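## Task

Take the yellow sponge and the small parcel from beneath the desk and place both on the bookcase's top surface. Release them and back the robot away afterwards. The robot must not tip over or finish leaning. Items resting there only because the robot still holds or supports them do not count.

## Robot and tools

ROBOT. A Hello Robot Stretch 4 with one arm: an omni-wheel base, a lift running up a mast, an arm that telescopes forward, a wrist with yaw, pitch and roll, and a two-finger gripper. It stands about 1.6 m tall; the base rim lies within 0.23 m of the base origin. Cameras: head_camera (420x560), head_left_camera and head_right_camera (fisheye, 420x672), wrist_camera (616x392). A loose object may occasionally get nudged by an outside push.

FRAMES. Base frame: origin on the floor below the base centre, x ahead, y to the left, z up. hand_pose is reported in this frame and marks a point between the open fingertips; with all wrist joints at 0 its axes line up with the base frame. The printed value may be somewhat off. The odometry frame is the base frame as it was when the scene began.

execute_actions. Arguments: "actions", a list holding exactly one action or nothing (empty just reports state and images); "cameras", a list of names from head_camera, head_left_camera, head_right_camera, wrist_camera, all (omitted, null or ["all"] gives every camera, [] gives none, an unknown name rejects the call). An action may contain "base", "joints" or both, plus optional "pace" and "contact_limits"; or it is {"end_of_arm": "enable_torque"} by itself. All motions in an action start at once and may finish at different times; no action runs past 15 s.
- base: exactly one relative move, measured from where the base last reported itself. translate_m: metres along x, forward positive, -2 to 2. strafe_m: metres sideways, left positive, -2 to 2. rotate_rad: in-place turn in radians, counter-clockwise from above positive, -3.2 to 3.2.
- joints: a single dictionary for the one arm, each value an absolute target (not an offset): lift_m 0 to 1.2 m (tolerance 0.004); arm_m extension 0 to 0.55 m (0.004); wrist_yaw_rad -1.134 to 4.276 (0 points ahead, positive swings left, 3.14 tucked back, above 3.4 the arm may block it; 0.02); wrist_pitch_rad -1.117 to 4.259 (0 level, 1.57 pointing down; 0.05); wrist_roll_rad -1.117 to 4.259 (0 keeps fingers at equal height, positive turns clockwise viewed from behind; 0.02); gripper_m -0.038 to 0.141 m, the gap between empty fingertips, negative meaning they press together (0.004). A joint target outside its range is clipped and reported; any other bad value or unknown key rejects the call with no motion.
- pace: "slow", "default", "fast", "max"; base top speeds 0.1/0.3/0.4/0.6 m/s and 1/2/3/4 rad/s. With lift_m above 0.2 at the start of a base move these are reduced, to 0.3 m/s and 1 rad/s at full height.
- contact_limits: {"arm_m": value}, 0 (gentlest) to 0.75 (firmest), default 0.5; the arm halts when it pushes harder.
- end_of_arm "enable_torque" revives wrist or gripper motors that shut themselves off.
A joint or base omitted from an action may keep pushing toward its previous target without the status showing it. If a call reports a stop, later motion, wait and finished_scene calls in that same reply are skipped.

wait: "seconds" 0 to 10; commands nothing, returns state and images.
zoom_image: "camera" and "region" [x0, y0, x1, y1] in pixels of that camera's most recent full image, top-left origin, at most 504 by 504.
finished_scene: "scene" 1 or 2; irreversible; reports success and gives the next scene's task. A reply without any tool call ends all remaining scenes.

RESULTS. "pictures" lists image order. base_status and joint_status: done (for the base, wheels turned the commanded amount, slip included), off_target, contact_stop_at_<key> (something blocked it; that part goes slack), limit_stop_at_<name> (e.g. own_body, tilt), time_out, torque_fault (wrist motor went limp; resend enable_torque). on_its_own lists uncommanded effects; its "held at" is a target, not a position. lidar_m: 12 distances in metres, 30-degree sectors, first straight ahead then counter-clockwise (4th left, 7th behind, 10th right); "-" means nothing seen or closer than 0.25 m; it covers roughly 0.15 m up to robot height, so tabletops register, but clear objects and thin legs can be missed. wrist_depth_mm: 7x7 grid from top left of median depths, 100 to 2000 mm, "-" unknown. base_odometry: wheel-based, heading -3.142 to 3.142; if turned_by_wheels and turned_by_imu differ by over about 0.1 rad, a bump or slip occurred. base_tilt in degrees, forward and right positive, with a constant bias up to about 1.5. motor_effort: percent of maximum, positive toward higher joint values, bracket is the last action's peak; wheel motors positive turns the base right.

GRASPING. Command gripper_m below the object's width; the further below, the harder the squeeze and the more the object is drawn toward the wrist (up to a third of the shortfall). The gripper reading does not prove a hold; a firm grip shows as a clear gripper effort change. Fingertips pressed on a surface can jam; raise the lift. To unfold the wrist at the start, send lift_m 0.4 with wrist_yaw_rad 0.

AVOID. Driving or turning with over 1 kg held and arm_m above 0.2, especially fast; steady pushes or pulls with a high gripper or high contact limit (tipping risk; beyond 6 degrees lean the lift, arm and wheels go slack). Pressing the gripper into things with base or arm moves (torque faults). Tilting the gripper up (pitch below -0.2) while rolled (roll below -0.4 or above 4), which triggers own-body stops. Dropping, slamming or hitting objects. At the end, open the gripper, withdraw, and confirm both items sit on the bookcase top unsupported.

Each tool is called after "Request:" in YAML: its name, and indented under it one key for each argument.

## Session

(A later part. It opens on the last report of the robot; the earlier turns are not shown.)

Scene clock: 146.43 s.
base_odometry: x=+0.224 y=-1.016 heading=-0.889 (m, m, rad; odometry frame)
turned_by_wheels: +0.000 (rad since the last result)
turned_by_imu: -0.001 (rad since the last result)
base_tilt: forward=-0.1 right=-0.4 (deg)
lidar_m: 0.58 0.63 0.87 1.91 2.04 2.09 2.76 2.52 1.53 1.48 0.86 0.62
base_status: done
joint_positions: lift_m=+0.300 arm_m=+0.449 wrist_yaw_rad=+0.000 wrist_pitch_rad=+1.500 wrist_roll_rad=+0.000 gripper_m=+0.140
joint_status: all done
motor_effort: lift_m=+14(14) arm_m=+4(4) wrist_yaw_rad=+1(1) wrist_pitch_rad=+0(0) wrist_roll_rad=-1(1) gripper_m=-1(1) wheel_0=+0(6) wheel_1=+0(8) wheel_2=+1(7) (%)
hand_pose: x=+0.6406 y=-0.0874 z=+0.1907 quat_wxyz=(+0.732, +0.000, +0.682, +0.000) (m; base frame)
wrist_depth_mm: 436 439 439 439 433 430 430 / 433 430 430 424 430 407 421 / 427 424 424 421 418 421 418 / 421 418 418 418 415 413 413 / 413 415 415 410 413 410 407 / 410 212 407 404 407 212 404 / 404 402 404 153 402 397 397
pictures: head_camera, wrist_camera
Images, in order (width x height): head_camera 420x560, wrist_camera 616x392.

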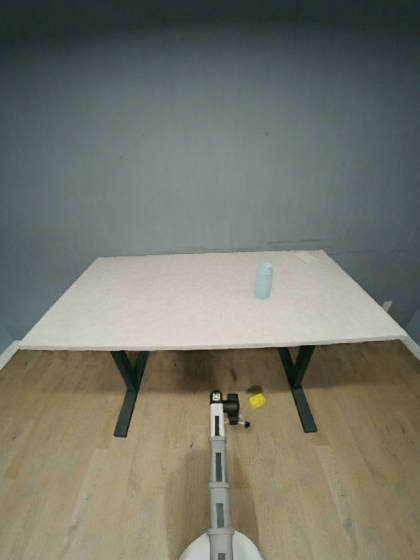

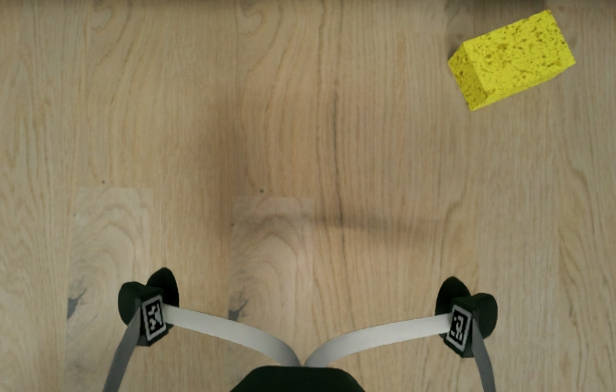

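Request:
execute_actions:
  actions:
    - {"base":{"strafe_m":-0.2},"joints":{"arm_m":0.55,"wrist_roll_rad":1.22,"gripper_m":0.11}}
  cameras: []

Request:
execute_actions:
  actions:
    - {"base":{"translate_m":0.09},"joints":{"lift_m":0.22}}
  cameras: ["wrist_camera"]

Scene clock: 157.17 s.
base_odometry: x=+0.069 y=-1.142 heading=-0.889 (m, m, rad; odometry frame)
turned_by_wheels: +0.000 (rad since the last result)
turned_by_imu: +0.002 (rad since the last result)
base_tilt: forward=-0.1 right=-0.5 (deg)
lidar_m: 0.59 0.63 0.86 2.13 2.22 2.36 2.76 2.22 1.32 1.28 1.65 0.63
base_status: done
joint_positions: lift_m=+0.300 arm_m=+0.549 wrist_yaw_rad=+0.000 wrist_pitch_rad=+1.500 wrist_roll_rad=+1.219 gripper_m=+0.110
joint_status: all done
motor_effort: lift_m=+14(14) arm_m=+4(1) wrist_yaw_rad=+0(0) wrist_pitch_rad=+1(1) wrist_roll_rad=+3(7) gripper_m=-1(3) wheel_0=+0(8) wheel_1=+0(9) wheel_2=+0(1) (%)
hand_pose: x=+0.7406 y=-0.0874 z=+0.1907 quat_wxyz=(+0.600, +0.419, +0.559, -0.390) (m; base frame)
wrist_depth_mm: 452 439 430 421 410 382 399 / 445 439 430 415 413 404 397 / 442 433 427 418 413 402 397 / 436 430 377 413 410 397 392 / 436 427 377 410 402 392 392 / 430 424 413 410 402 394 387 / 433 421 413 149 397 387 387
pictures: none
No camera images: the call's "cameras" was empty. Leave "cameras" out to get every camera's image.

Scene clock: 158.63 s.
base_odometry: x=+0.125 y=-1.212 heading=-0.889 (m, m, rad; odometry frame)
turned_by_wheels: +0.000 (rad since the last result)
turned_by_imu: +0.000 (rad since the last result)
base_tilt: forward=-0.1 right=-0.4 (deg)
lidar_m: 0.49 0.53 0.74 2.13 2.25 2.32 2.87 2.27 1.31 1.26 0.73 0.53
base_status: done
joint_positions: lift_m=+0.220 arm_m=+0.549 wrist_yaw_rad=+0.000 wrist_pitch_rad=+1.500 wrist_roll_rad=+1.219 gripper_m=+0.110
joint_status: all done
motor_effort: lift_m=+13(13) arm_m=+4(4) wrist_yaw_rad=+1(0) wrist_pitch_rad=-2(0) wrist_roll_rad=+3(3) gripper_m=-1(0) wheel_0=+0(4) wheel_1=+1(5) wheel_2=+1(10) (%)
hand_pose: x=+0.7406 y=-0.0874 z=+0.1108 quat_wxyz=(+0.600, +0.419, +0.559, -0.390) (m; base frame)
wrist_depth_mm: 364 355 345 342 334 327 324 / 359 351 345 338 332 325 319 / 357 349 343 338 330 325 319 / 357 347 343 332 329 322 315 / 353 345 338 290 327 320 312 / 349 343 290 320 324 317 314 / 349 340 334 149 322 315 312
pictures: wrist_camera
Images, in order (width x height): wrist_camera 616x392.

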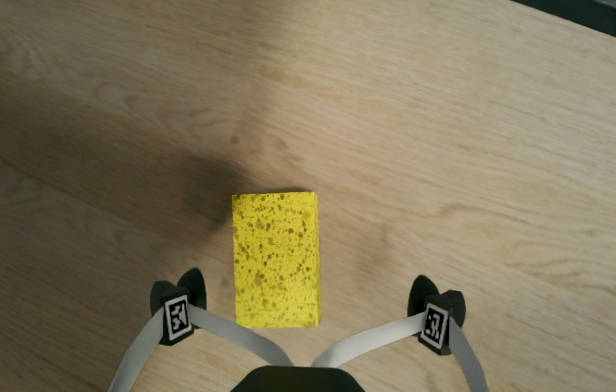

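Request:
execute_actions:
  actions:
    - {"base":{"translate_m":0.024},"joints":{"lift_m":0.122}}
  cameras: ["wrist_camera"]

Request:
execute_actions:
  actions:
    - {"joints":{"gripper_m":0.0}}
  cameras: []

Request:
execute_actions:
  actions:
    - {"base":{"translate_m":-0.3},"joints":{"lift_m":0.2,"arm_m":0.05}}
  cameras: ["wrist_camera"]

Scene clock: 167.17 s.
base_odometry: x=+0.140 y=-1.231 heading=-0.889 (m, m, rad; odometry frame)
turned_by_wheels: +0.000 (rad since the last result)
turned_by_imu: +0.002 (rad since the last result)
base_tilt: forward=-0.1 right=-0.6 (deg)
lidar_m: 0.47 0.51 0.70 2.13 2.22 2.34 2.87 2.22 1.34 1.27 0.70 0.49
base_status: done
joint_positions: lift_m=+0.123 arm_m=+0.549 wrist_yaw_rad=+0.000 wrist_pitch_rad=+1.505 wrist_roll_rad=+1.220 gripper_m=+0.110
joint_status: all done
motor_effort: lift_m=+2(11) arm_m=+3(4) wrist_yaw_rad=+1(0) wrist_pitch_rad=-15(16) wrist_roll_rad=+1(2) gripper_m=-1(0) wheel_0=+1(6) wheel_1=+1(8) wheel_2=+2(8) (%)
hand_pose: x=+0.7391 y=-0.0874 z=+0.0136 quat_wxyz=(+0.598, +0.418, +0.560, -0.392) (m; base frame)
wrist_depth_mm: 265 260 254 249 245 240 236 / 264 258 253 247 242 237 235 / 264 256 251 247 241 237 234 / 259 255 250 244 239 235 231 / 258 252 248 198 238 235 231 / 256 251 200 197 236 230 229 / 254 249 245 149 234 229 227
pictures: wrist_camera
Images, in order (width x height): wrist_camera 616x392.

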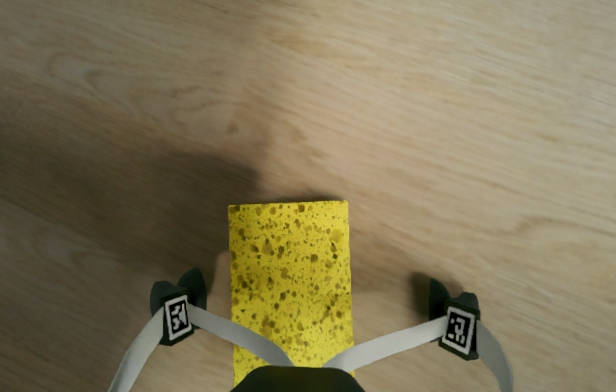

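Scene clock: 169.10 s.
base_odometry: x=+0.140 y=-1.231 heading=-0.889 (m, m, rad; odometry frame)
turned_by_wheels: +0.000 (rad since the last result)
turned_by_imu: +0.000 (rad since the last result)
base_tilt: forward=-0.1 right=-0.5 (deg)
lidar_m: 0.48 0.50 0.69 2.12 2.23 2.33 2.88 2.27 1.33 1.29 0.70 0.50
base_status: not commanded
joint_positions: lift_m=+0.122 arm_m=+0.549 wrist_yaw_rad=+0.000 wrist_pitch_rad=+1.501 wrist_roll_rad=+1.220 gripper_m=+0.001
joint_status: all done
motor_effort: lift_m=+12(12) arm_m=+4(3) wrist_yaw_rad=+1(13) wrist_pitch_rad=-2(44) wrist_roll_rad=+1(1) gripper_m=-22(21) wheel_0=+0(1) wheel_1=+1(1) wheel_2=-1(2) (%)
hand_pose: x=+0.7405 y=-0.0874 z=+0.0129 quat_wxyz=(+0.600, +0.419, +0.559, -0.391) (m; base frame)
wrist_depth_mm: 257 252 247 242 236 233 229 / 255 251 245 240 235 232 227 / 253 248 242 238 235 229 226 / 252 247 241 235 233 229 225 / 250 245 239 183 230 227 224 / 249 245 183 182 183 225 222 / 247 239 236 182 181 159 220
pictures: none
No camera images: the call's "cameras" was empty. Leave "cameras" out to get every camera's image.

Scene clock: 171.63 s.
base_odometry: x=-0.049 y=-0.998 heading=-0.889 (m, m, rad; odometry frame)
turned_by_wheels: +0.000 (rad since the last result)
turned_by_imu: +0.002 (rad since the last result)
base_tilt: forward=-0.1 right=-0.6 (deg)
lidar_m: 0.78 0.81 1.12 2.14 2.10 2.37 2.54 2.24 1.33 1.27 1.63 0.80
base_status: done
joint_positions: lift_m=+0.200 arm_m=+0.051 wrist_yaw_rad=+0.008 wrist_pitch_rad=+1.490 wrist_roll_rad=+1.218 gripper_m=+0.001
joint_status: all done
on_its_own: wrist_yaw_rad is at rest, and its effort (-22) is outside its rest range (-13 to +13); wrist_pitch_rad is at rest, and its effort (+31) is outside its rest range (-23 to +23)
motor_effort: lift_m=+20(19) arm_m=-8(10) wrist_yaw_rad=-22(22) wrist_pitch_rad=+31(31) wrist_roll_rad=+7(7) gripper_m=-23(23) wheel_0=-1(5) wheel_1=-1(4) wheel_2=+0(9) (%)
hand_pose: x=+0.2464 y=-0.0872 z=+0.0905 quat_wxyz=(+0.605, +0.418, +0.558, -0.385) (m; base frame)
wrist_depth_mm: 351 343 334 327 319 314 307 / 349 342 332 324 317 310 304 / 345 338 329 322 314 307 301 / 342 334 327 317 312 304 300 / 340 332 324 184 307 301 297 / 338 329 181 182 189 194 162 / 334 324 180 181 179 145 132
pictures: wrist_camera
Images, in order (width x height): wrist_camera 616x392.

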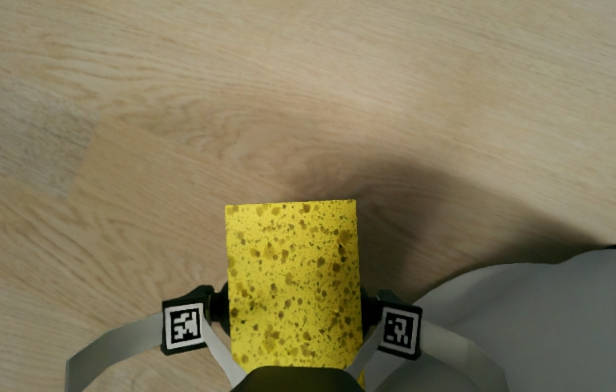

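Request:
execute_actions:
  actions:
    - {"base":{"translate_m":-0.285},"joints":{"arm_m":0.18,"lift_m":0.5}}
  cameras: []

Request:
execute_actions:
  actions:
    - {"base":{"rotate_rad":-1.57},"joints":{"lift_m":1.2,"wrist_roll_rad":0}}
  cameras: []

Request:
execute_actions:
  actions:
    - {"base":{"translate_m":0.6}}

Scene clock: 181.33 s.
base_odometry: x=-0.228 y=-0.777 heading=-0.889 (m, m, rad; odometry frame)
turned_by_wheels: +0.000 (rad since the last result)
turned_by_imu: +0.003 (rad since the last result)
base_tilt: forward=-0.1 right=-0.6 (deg)
lidar_m: 1.06 1.12 2.24 2.16 1.93 2.34 2.27 2.24 1.32 1.28 1.31 1.11
base_status: done
joint_positions: lift_m=+0.500 arm_m=+0.179 wrist_yaw_rad=+0.000 wrist_pitch_rad=+1.500 wrist_roll_rad=+1.219 gripper_m=+0.001
joint_status: all done
motor_effort: lift_m=+23(22) arm_m=+4(9) wrist_yaw_rad=+0(22) wrist_pitch_rad=-1(31) wrist_roll_rad=+2(8) gripper_m=-21(23) wheel_0=-1(5) wheel_1=-1(2) wheel_2=-1(8) (%)
hand_pose: x=+0.3706 y=-0.0874 z=+0.3901 quat_wxyz=(+0.600, +0.419, +0.559, -0.390) (m; base frame)
wrist_depth_mm: 654 647 640 627 615 597 591 / 654 647 634 621 609 597 585 / 654 640 627 621 603 591 585 / 654 634 621 603 603 585 580 / 647 634 621 183 597 585 574 / 634 627 182 182 183 436 375 / 640 615 615 181 182 159 370
pictures: none
No camera images: the call's "cameras" was empty. Leave "cameras" out to get every camera's image.

Scene clock: 184.93 s.
base_odometry: x=-0.228 y=-0.777 heading=-2.459 (m, m, rad; odometry frame)
turned_by_wheels: -1.570 (rad since the last result)
turned_by_imu: -1.563 (rad since the last result)
base_tilt: forward=-0.2 right=-0.6 (deg)
lidar_m: 1.24 1.30 1.11 1.06 1.12 2.21 2.13 1.97 2.37 2.25 2.23 1.32
base_status: done
joint_positions: lift_m=+1.200 arm_m=+0.179 wrist_yaw_rad=+0.000 wrist_pitch_rad=+1.500 wrist_roll_rad=+0.001 gripper_m=+0.001
joint_status: all done
motor_effort: lift_m=+23(25) arm_m=+3(4) wrist_yaw_rad=+1(1) wrist_pitch_rad=+0(1) wrist_roll_rad=-1(7) gripper_m=-22(23) wheel_0=+1(9) wheel_1=+2(9) wheel_2=+1(7) (%)
hand_pose: x=+0.3707 y=-0.0874 z=+1.0901 quat_wxyz=(+0.732, +0.000, +0.682, +0.000) (m; base frame)
wrist_depth_mm: 1336 1336 1336 1366 1366 1336 1336 / 1336 1336 1336 1336 1281 1308 1336 / 1336 1308 1281 1308 1336 1308 1308 / 1308 1308 1308 1308 1281 1308 1281 / 1281 1281 1255 185 1255 1255 1255 / 1255 1281 183 182 183 1255 1281 / 1255 1205 1060 181 181 159 1229
pictures: none
No camera images: the call's "cameras" was empty. Leave "cameras" out to get every camera's image.

Scene clock: 188.40 s.
base_odometry: x=-0.694 y=-1.155 heading=-2.459 (m, m, rad; odometry frame)
turned_by_wheels: +0.000 (rad since the last result)
turned_by_imu: -0.001 (rad since the last result)
base_tilt: forward=-0.1 right=-0.5 (deg)
lidar_m: 0.66 0.68 1.38 1.08 1.11 1.53 2.78 2.48 2.35 2.26 1.40 0.69
base_status: done
joint_positions: lift_m=+1.200 arm_m=+0.179 wrist_yaw_rad=+0.000 wrist_pitch_rad=+1.500 wrist_roll_rad=+0.001 gripper_m=+0.001
joint_status: not commanded
motor_effort: lift_m=+22(22) arm_m=+3(3) wrist_yaw_rad=+1(0) wrist_pitch_rad=+0(1) wrist_roll_rad=-1(1) gripper_m=-21(22) wheel_0=+1(4) wheel_1=+1(3) wheel_2=+2(11) (%)
hand_pose: x=+0.3707 y=-0.0874 z=+1.0901 quat_wxyz=(+0.732, +0.000, +0.682, +0.000) (m; base frame)
wrist_depth_mm: 654 723 723 732 723 683 976 / 1366 732 732 732 723 741 1308 / 1336 1308 1229 1205 1205 1308 1336 / 1308 1308 1281 1308 1281 1281 1281 / 1308 1281 1255 183 1255 1255 1281 / 1281 1255 183 183 183 1255 1255 / 1255 1229 1042 181 182 159 1255
pictures: head_camera, head_left_camera, head_right_camera, wrist_camera
Images, in order (width x height): head_camera 420x560, head_left_camera 420x672, head_right_camera 420x672, wrist_camera 616x392.

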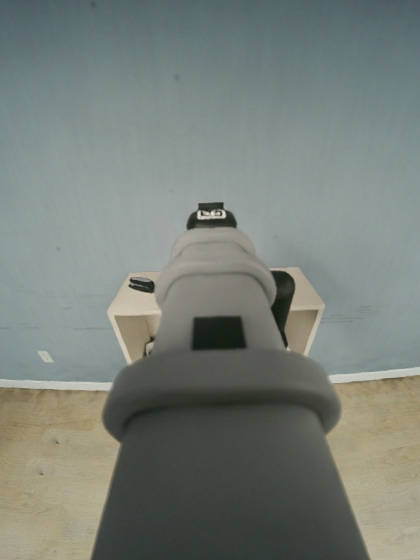

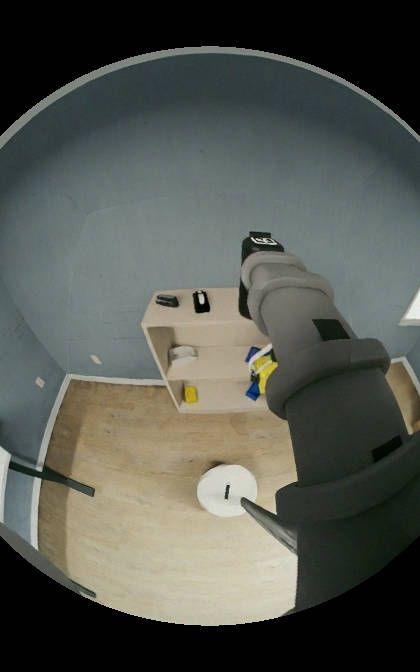

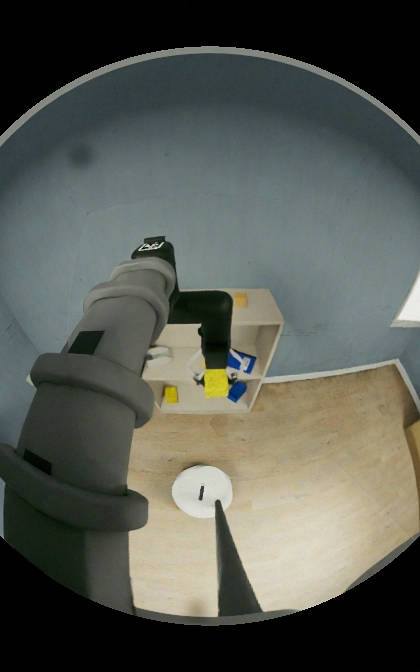

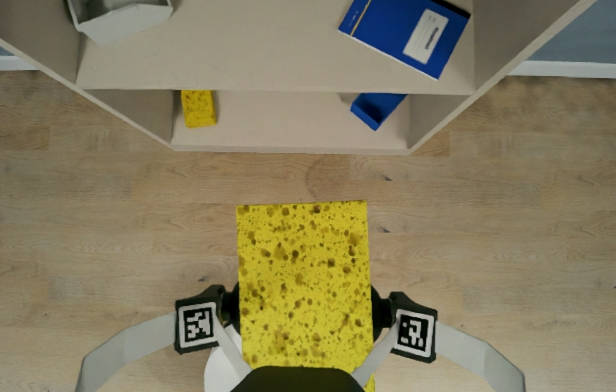

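Request:
execute_actions:
  actions:
    - {"joints":{"wrist_pitch_rad":1.1}}
  cameras: []

Request:
execute_actions:
  actions:
    - {"base":{"translate_m":0.06},"joints":{"arm_m":0.45},"pace":"slow","contact_limits":{"arm_m":0.2}}
  cameras: ["wrist_camera","head_right_camera"]

Scene clock: 199.37 s.
base_odometry: x=-0.694 y=-1.155 heading=-2.459 (m, m, rad; odometry frame)
turned_by_wheels: +0.000 (rad since the last result)
turned_by_imu: +0.001 (rad since the last result)
base_tilt: forward=-0.1 right=-0.6 (deg)
lidar_m: 0.65 0.70 1.39 1.07 1.13 1.57 2.76 2.46 2.35 2.25 1.39 0.69
base_status: not commanded
joint_positions: lift_m=+1.200 arm_m=+0.179 wrist_yaw_rad=+0.000 wrist_pitch_rad=+1.102 wrist_roll_rad=+0.001 gripper_m=+0.001
joint_status: all done
motor_effort: lift_m=+22(22) arm_m=+3(3) wrist_yaw_rad=+1(0) wrist_pitch_rad=-5(6) wrist_roll_rad=-1(1) gripper_m=-23(22) wheel_0=+2(1) wheel_1=+1(1) wheel_2=+2(2) (%)
hand_pose: x=+0.4808 y=-0.0874 z=+1.1205 quat_wxyz=(+0.852, +0.000, +0.523, +0.000) (m; base frame)
wrist_depth_mm: 415 399 421 421 413 415 424 / 382 382 382 382 379 384 384 / 661 831 854 842 842 621 449 / 683 809 820 831 809 668 1098 / 1366 788 778 184 768 788 1336 / 1308 1255 183 182 183 1281 1308 / 1229 1160 1205 181 182 160 1205
pictures: none
No camera images: the call's "cameras" was empty. Leave "cameras" out to get every camera's image.

Scene clock: 203.33 s.
base_odometry: x=-0.740 y=-1.193 heading=-2.458 (m, m, rad; odometry frame)
turned_by_wheels: +0.000 (rad since the last result)
turned_by_imu: +0.002 (rad since the last result)
base_tilt: forward=+0.0 right=-0.4 (deg)
lidar_m: 0.59 0.63 1.29 1.07 1.11 1.54 2.83 2.53 2.35 2.25 1.31 0.62
base_status: done
joint_positions: lift_m=+1.200 arm_m=+0.449 wrist_yaw_rad=+0.000 wrist_pitch_rad=+1.101 wrist_roll_rad=+0.001 gripper_m=+0.001
joint_status: all done
motor_effort: lift_m=+22(22) arm_m=+4(7) wrist_yaw_rad=+0(0) wrist_pitch_rad=-3(4) wrist_roll_rad=-1(1) gripper_m=-22(22) wheel_0=+2(7) wheel_1=+1(5) wheel_2=+0(6) (%)
contact_limits: arm_m 0.2
hand_pose: x=+0.7507 y=-0.0874 z=+1.1206 quat_wxyz=(+0.852, +0.000, +0.523, +0.000) (m; base frame)
wrist_depth_mm: 271 271 270 268 267 265 263 / 320 320 319 317 314 310 309 / 357 357 355 353 349 359 357 / 315 322 324 324 324 322 322 / 287 300 296 184 300 300 300 / 271 279 183 182 183 234 230 / 254 255 256 181 182 160 245
pictures: head_right_camera, wrist_camera
Images, in order (width x height): head_right_camera 420x672, wrist_camera 616x392.

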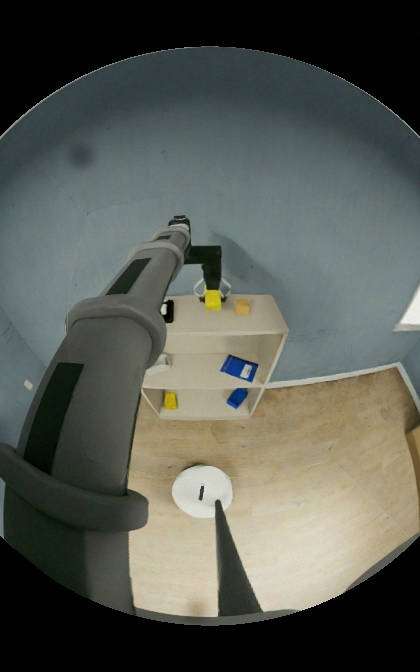

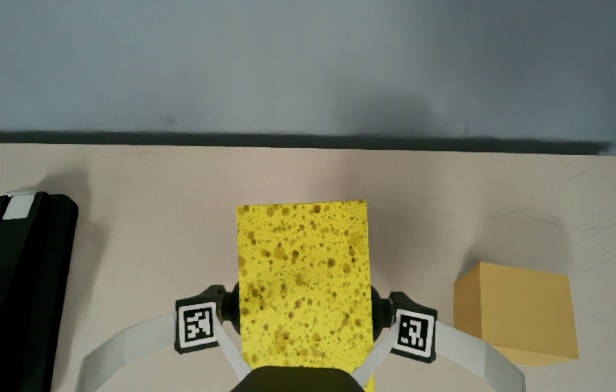

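Request:
execute_actions:
  actions:
    - {"base":{"strafe_m":0.035},"joints":{"arm_m":0.53,"wrist_pitch_rad":1.5},"pace":"slow"}
  cameras: ["wrist_camera"]

Scene clock: 210.27 s.
base_odometry: x=-0.718 y=-1.220 heading=-2.459 (m, m, rad; odometry frame)
turned_by_wheels: +0.000 (rad since the last result)
turned_by_imu: +0.002 (rad since the last result)
base_tilt: forward=+0.0 right=-0.6 (deg)
lidar_m: 0.59 0.62 1.30 1.05 1.09 1.50 2.85 2.53 2.40 2.28 1.30 0.63
base_status: done
joint_positions: lift_m=+1.200 arm_m=+0.529 wrist_yaw_rad=+0.000 wrist_pitch_rad=+1.500 wrist_roll_rad=+0.001 gripper_m=+0.001
joint_status: all done
motor_effort: lift_m=+22(22) arm_m=+4(2) wrist_yaw_rad=+0(0) wrist_pitch_rad=-1(3) wrist_roll_rad=-2(1) gripper_m=-22(22) wheel_0=-3(6) wheel_1=+2(7) wheel_2=+0(0) (%)
hand_pose: x=+0.7206 y=-0.0874 z=+1.0901 quat_wxyz=(+0.732, +0.000, +0.682, +0.000) (m; base frame)
wrist_depth_mm: 287 289 289 286 283 281 277 / 266 266 265 264 264 262 262 / 246 263 263 260 259 258 259 / 241 259 257 257 256 255 255 / 235 255 254 183 253 253 220 / 227 252 183 182 183 248 248 / 237 241 247 182 182 159 245
pictures: wrist_camera
Images, in order (width x height): wrist_camera 616x392.

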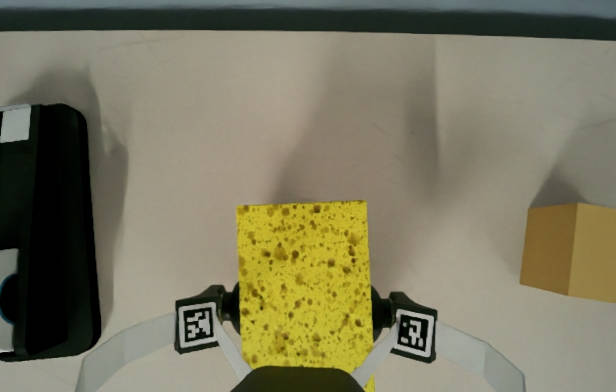

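Request:
execute_actions:
  actions:
    - {"joints":{"lift_m":1.184,"arm_m":0.55},"pace":"slow"}
  cameras: []

Request:
execute_actions:
  actions:
    - {"joints":{"gripper_m":0.09}}
  cameras: []

Request:
execute_actions:
  actions:
    - {"joints":{"lift_m":1.2,"wrist_pitch_rad":0.9}}
  cameras: ["wrist_camera"]

Request:
execute_actions:
  actions:
    - {"base":{"translate_m":-0.4},"joints":{"arm_m":0.2}}
  cameras: ["wrist_camera","head_left_camera"]

Scene clock: 220.40 s.
base_odometry: x=-0.718 y=-1.220 heading=-2.459 (m, m, rad; odometry frame)
turned_by_wheels: +0.000 (rad since the last result)
turned_by_imu: +0.002 (rad since the last result)
base_tilt: forward=+0.0 right=-0.6 (deg)
lidar_m: 0.59 0.62 1.28 1.05 1.06 1.52 2.84 2.55 2.41 2.28 1.30 0.63
base_status: not commanded
joint_positions: lift_m=+1.184 arm_m=+0.549 wrist_yaw_rad=+0.000 wrist_pitch_rad=+1.500 wrist_roll_rad=+0.001 gripper_m=+0.001
joint_status: all done
motor_effort: lift_m=+13(26) arm_m=+4(1) wrist_yaw_rad=+1(2) wrist_pitch_rad=+2(0) wrist_roll_rad=-1(2) gripper_m=-21(22) wheel_0=-2(2) wheel_1=+1(2) wheel_2=+0(0) (%)
hand_pose: x=+0.7406 y=-0.0874 z=+1.0748 quat_wxyz=(+0.732, +0.000, +0.682, +0.000) (m; base frame)
wrist_depth_mm: 267 267 267 265 264 273 271 / 251 251 250 249 248 248 247 / 238 248 246 245 244 243 244 / 233 244 242 241 241 241 241 / 229 241 239 183 238 238 229 / 224 237 183 182 182 235 221 / 219 232 232 181 182 159 230
pictures: none
No camera images: the call's "cameras" was empty. Leave "cameras" out to get every camera's image.

Scene clock: 222.10 s.
base_odometry: x=-0.718 y=-1.220 heading=-2.459 (m, m, rad; odometry frame)
turned_by_wheels: +0.000 (rad since the last result)
turned_by_imu: +0.001 (rad since the last result)
base_tilt: forward=+0.0 right=-0.5 (deg)
lidar_m: 0.60 0.62 1.29 1.05 1.08 1.51 2.80 2.54 2.38 2.28 1.32 0.63
base_status: not commanded
joint_positions: lift_m=+1.184 arm_m=+0.549 wrist_yaw_rad=-0.001 wrist_pitch_rad=+1.502 wrist_roll_rad=+0.001 gripper_m=+0.090
joint_status: all done
motor_effort: lift_m=+12(13) arm_m=+4(4) wrist_yaw_rad=+2(3) wrist_pitch_rad=-5(5) wrist_roll_rad=-1(1) gripper_m=-1(21) wheel_0=-2(3) wheel_1=+1(2) wheel_2=+0(0) (%)
hand_pose: x=+0.7400 y=-0.0874 z=+1.0748 quat_wxyz=(+0.731, +0.000, +0.682, +0.000) (m; base frame)
wrist_depth_mm: 281 281 281 281 276 272 268 / 255 254 254 253 253 253 252 / 251 251 252 249 250 249 247 / 236 246 247 246 246 245 244 / 232 244 242 197 241 241 230 / 229 241 194 195 197 238 220 / 224 236 236 150 235 234 235
pictures: none
No camera images: the call's "cameras" was empty. Leave "cameras" out to get every camera's image.

Scene clock: 223.00 s.
base_odometry: x=-0.718 y=-1.220 heading=-2.459 (m, m, rad; odometry frame)
turned_by_wheels: +0.000 (rad since the last result)
turned_by_imu: +0.000 (rad since the last result)
base_tilt: forward=+0.1 right=-0.6 (deg)
lidar_m: 0.59 0.64 1.30 1.05 1.09 1.52 2.84 2.54 2.38 2.29 1.31 0.64
base_status: not commanded
joint_positions: lift_m=+1.200 arm_m=+0.549 wrist_yaw_rad=+0.000 wrist_pitch_rad=+0.902 wrist_roll_rad=+0.001 gripper_m=+0.090
joint_status: all done
motor_effort: lift_m=+22(24) arm_m=+3(4) wrist_yaw_rad=+1(9) wrist_pitch_rad=-5(30) wrist_roll_rad=-1(1) gripper_m=-2(2) wheel_0=-3(2) wheel_1=+1(1) wheel_2=+1(1) (%)
hand_pose: x=+0.8992 y=-0.0874 z=+1.1515 quat_wxyz=(+0.900, +0.000, +0.436, +0.000) (m; base frame)
wrist_depth_mm: 131 131 131 130 130 129 128 / 148 148 148 147 146 145 146 / 172 171 169 168 167 166 166 / 202 201 200 198 196 195 195 / 247 243 240 238 236 235 234 / 317 307 214 301 213 296 296 / 286 281 282 151 282 282 351
pictures: wrist_camera
Images, in order (width x height): wrist_camera 616x392.

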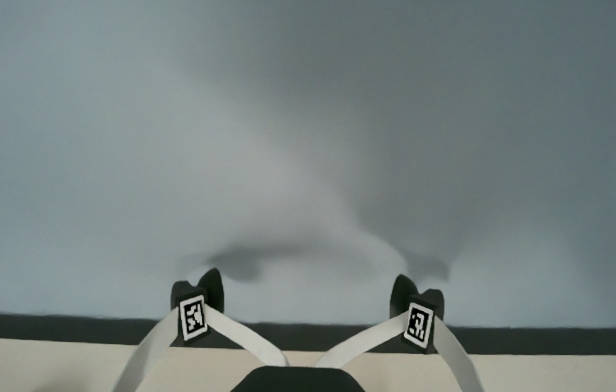

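Scene clock: 225.80 s.
base_odometry: x=-0.408 y=-0.968 heading=-2.459 (m, m, rad; odometry frame)
turned_by_wheels: +0.000 (rad since the last result)
turned_by_imu: +0.003 (rad since the last result)
base_tilt: forward=+0.0 right=-0.5 (deg)
lidar_m: 1.00 1.05 1.88 1.02 1.08 1.53 2.42 2.19 2.38 2.29 1.91 1.04
base_status: done
joint_positions: lift_m=+1.200 arm_m=+0.201 wrist_yaw_rad=+0.000 wrist_pitch_rad=+0.902 wrist_roll_rad=+0.001 gripper_m=+0.090
joint_status: all done
motor_effort: lift_m=+22(22) arm_m=-4(6) wrist_yaw_rad=+1(0) wrist_pitch_rad=-5(4) wrist_roll_rad=-1(1) gripper_m=-1(1) wheel_0=-2(5) wheel_1=-2(6) wheel_2=+0(10) (%)
hand_pose: x=+0.5505 y=-0.0874 z=+1.1516 quat_wxyz=(+0.900, +0.000, +0.436, +0.000) (m; base frame)
wrist_depth_mm: 634 634 627 627 634 615 878 / 991 891 960 946 946 750 991 / 1182 904 1025 1060 1042 878 1118 / 1366 991 976 991 976 1281 1336 / 1499 1499 1397 1430 1397 1499 1499 / 1366 1397 213 1366 213 1397 1366 / 1255 1255 1255 151 1255 1255 1281
pictures: head_left_camera, wrist_camera
Images, in order (width x height): head_left_camera 420x672, wrist_camera 616x392.

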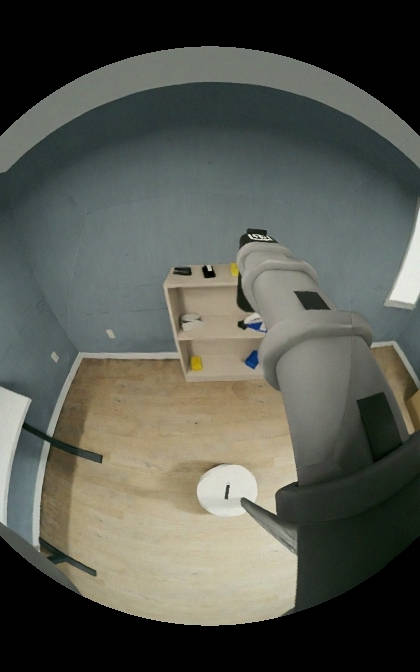

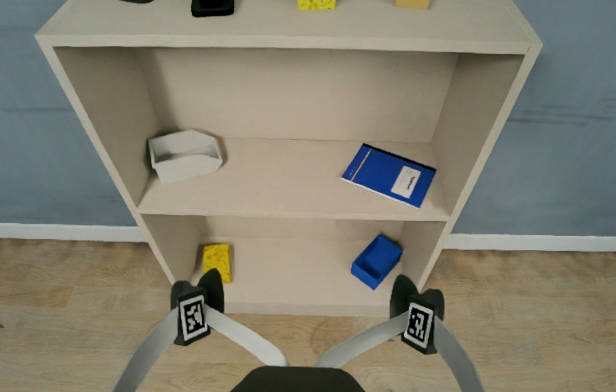

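Both are on top.

Request:
finished_scene:
  scene: 1

The scene is finished: the task was done.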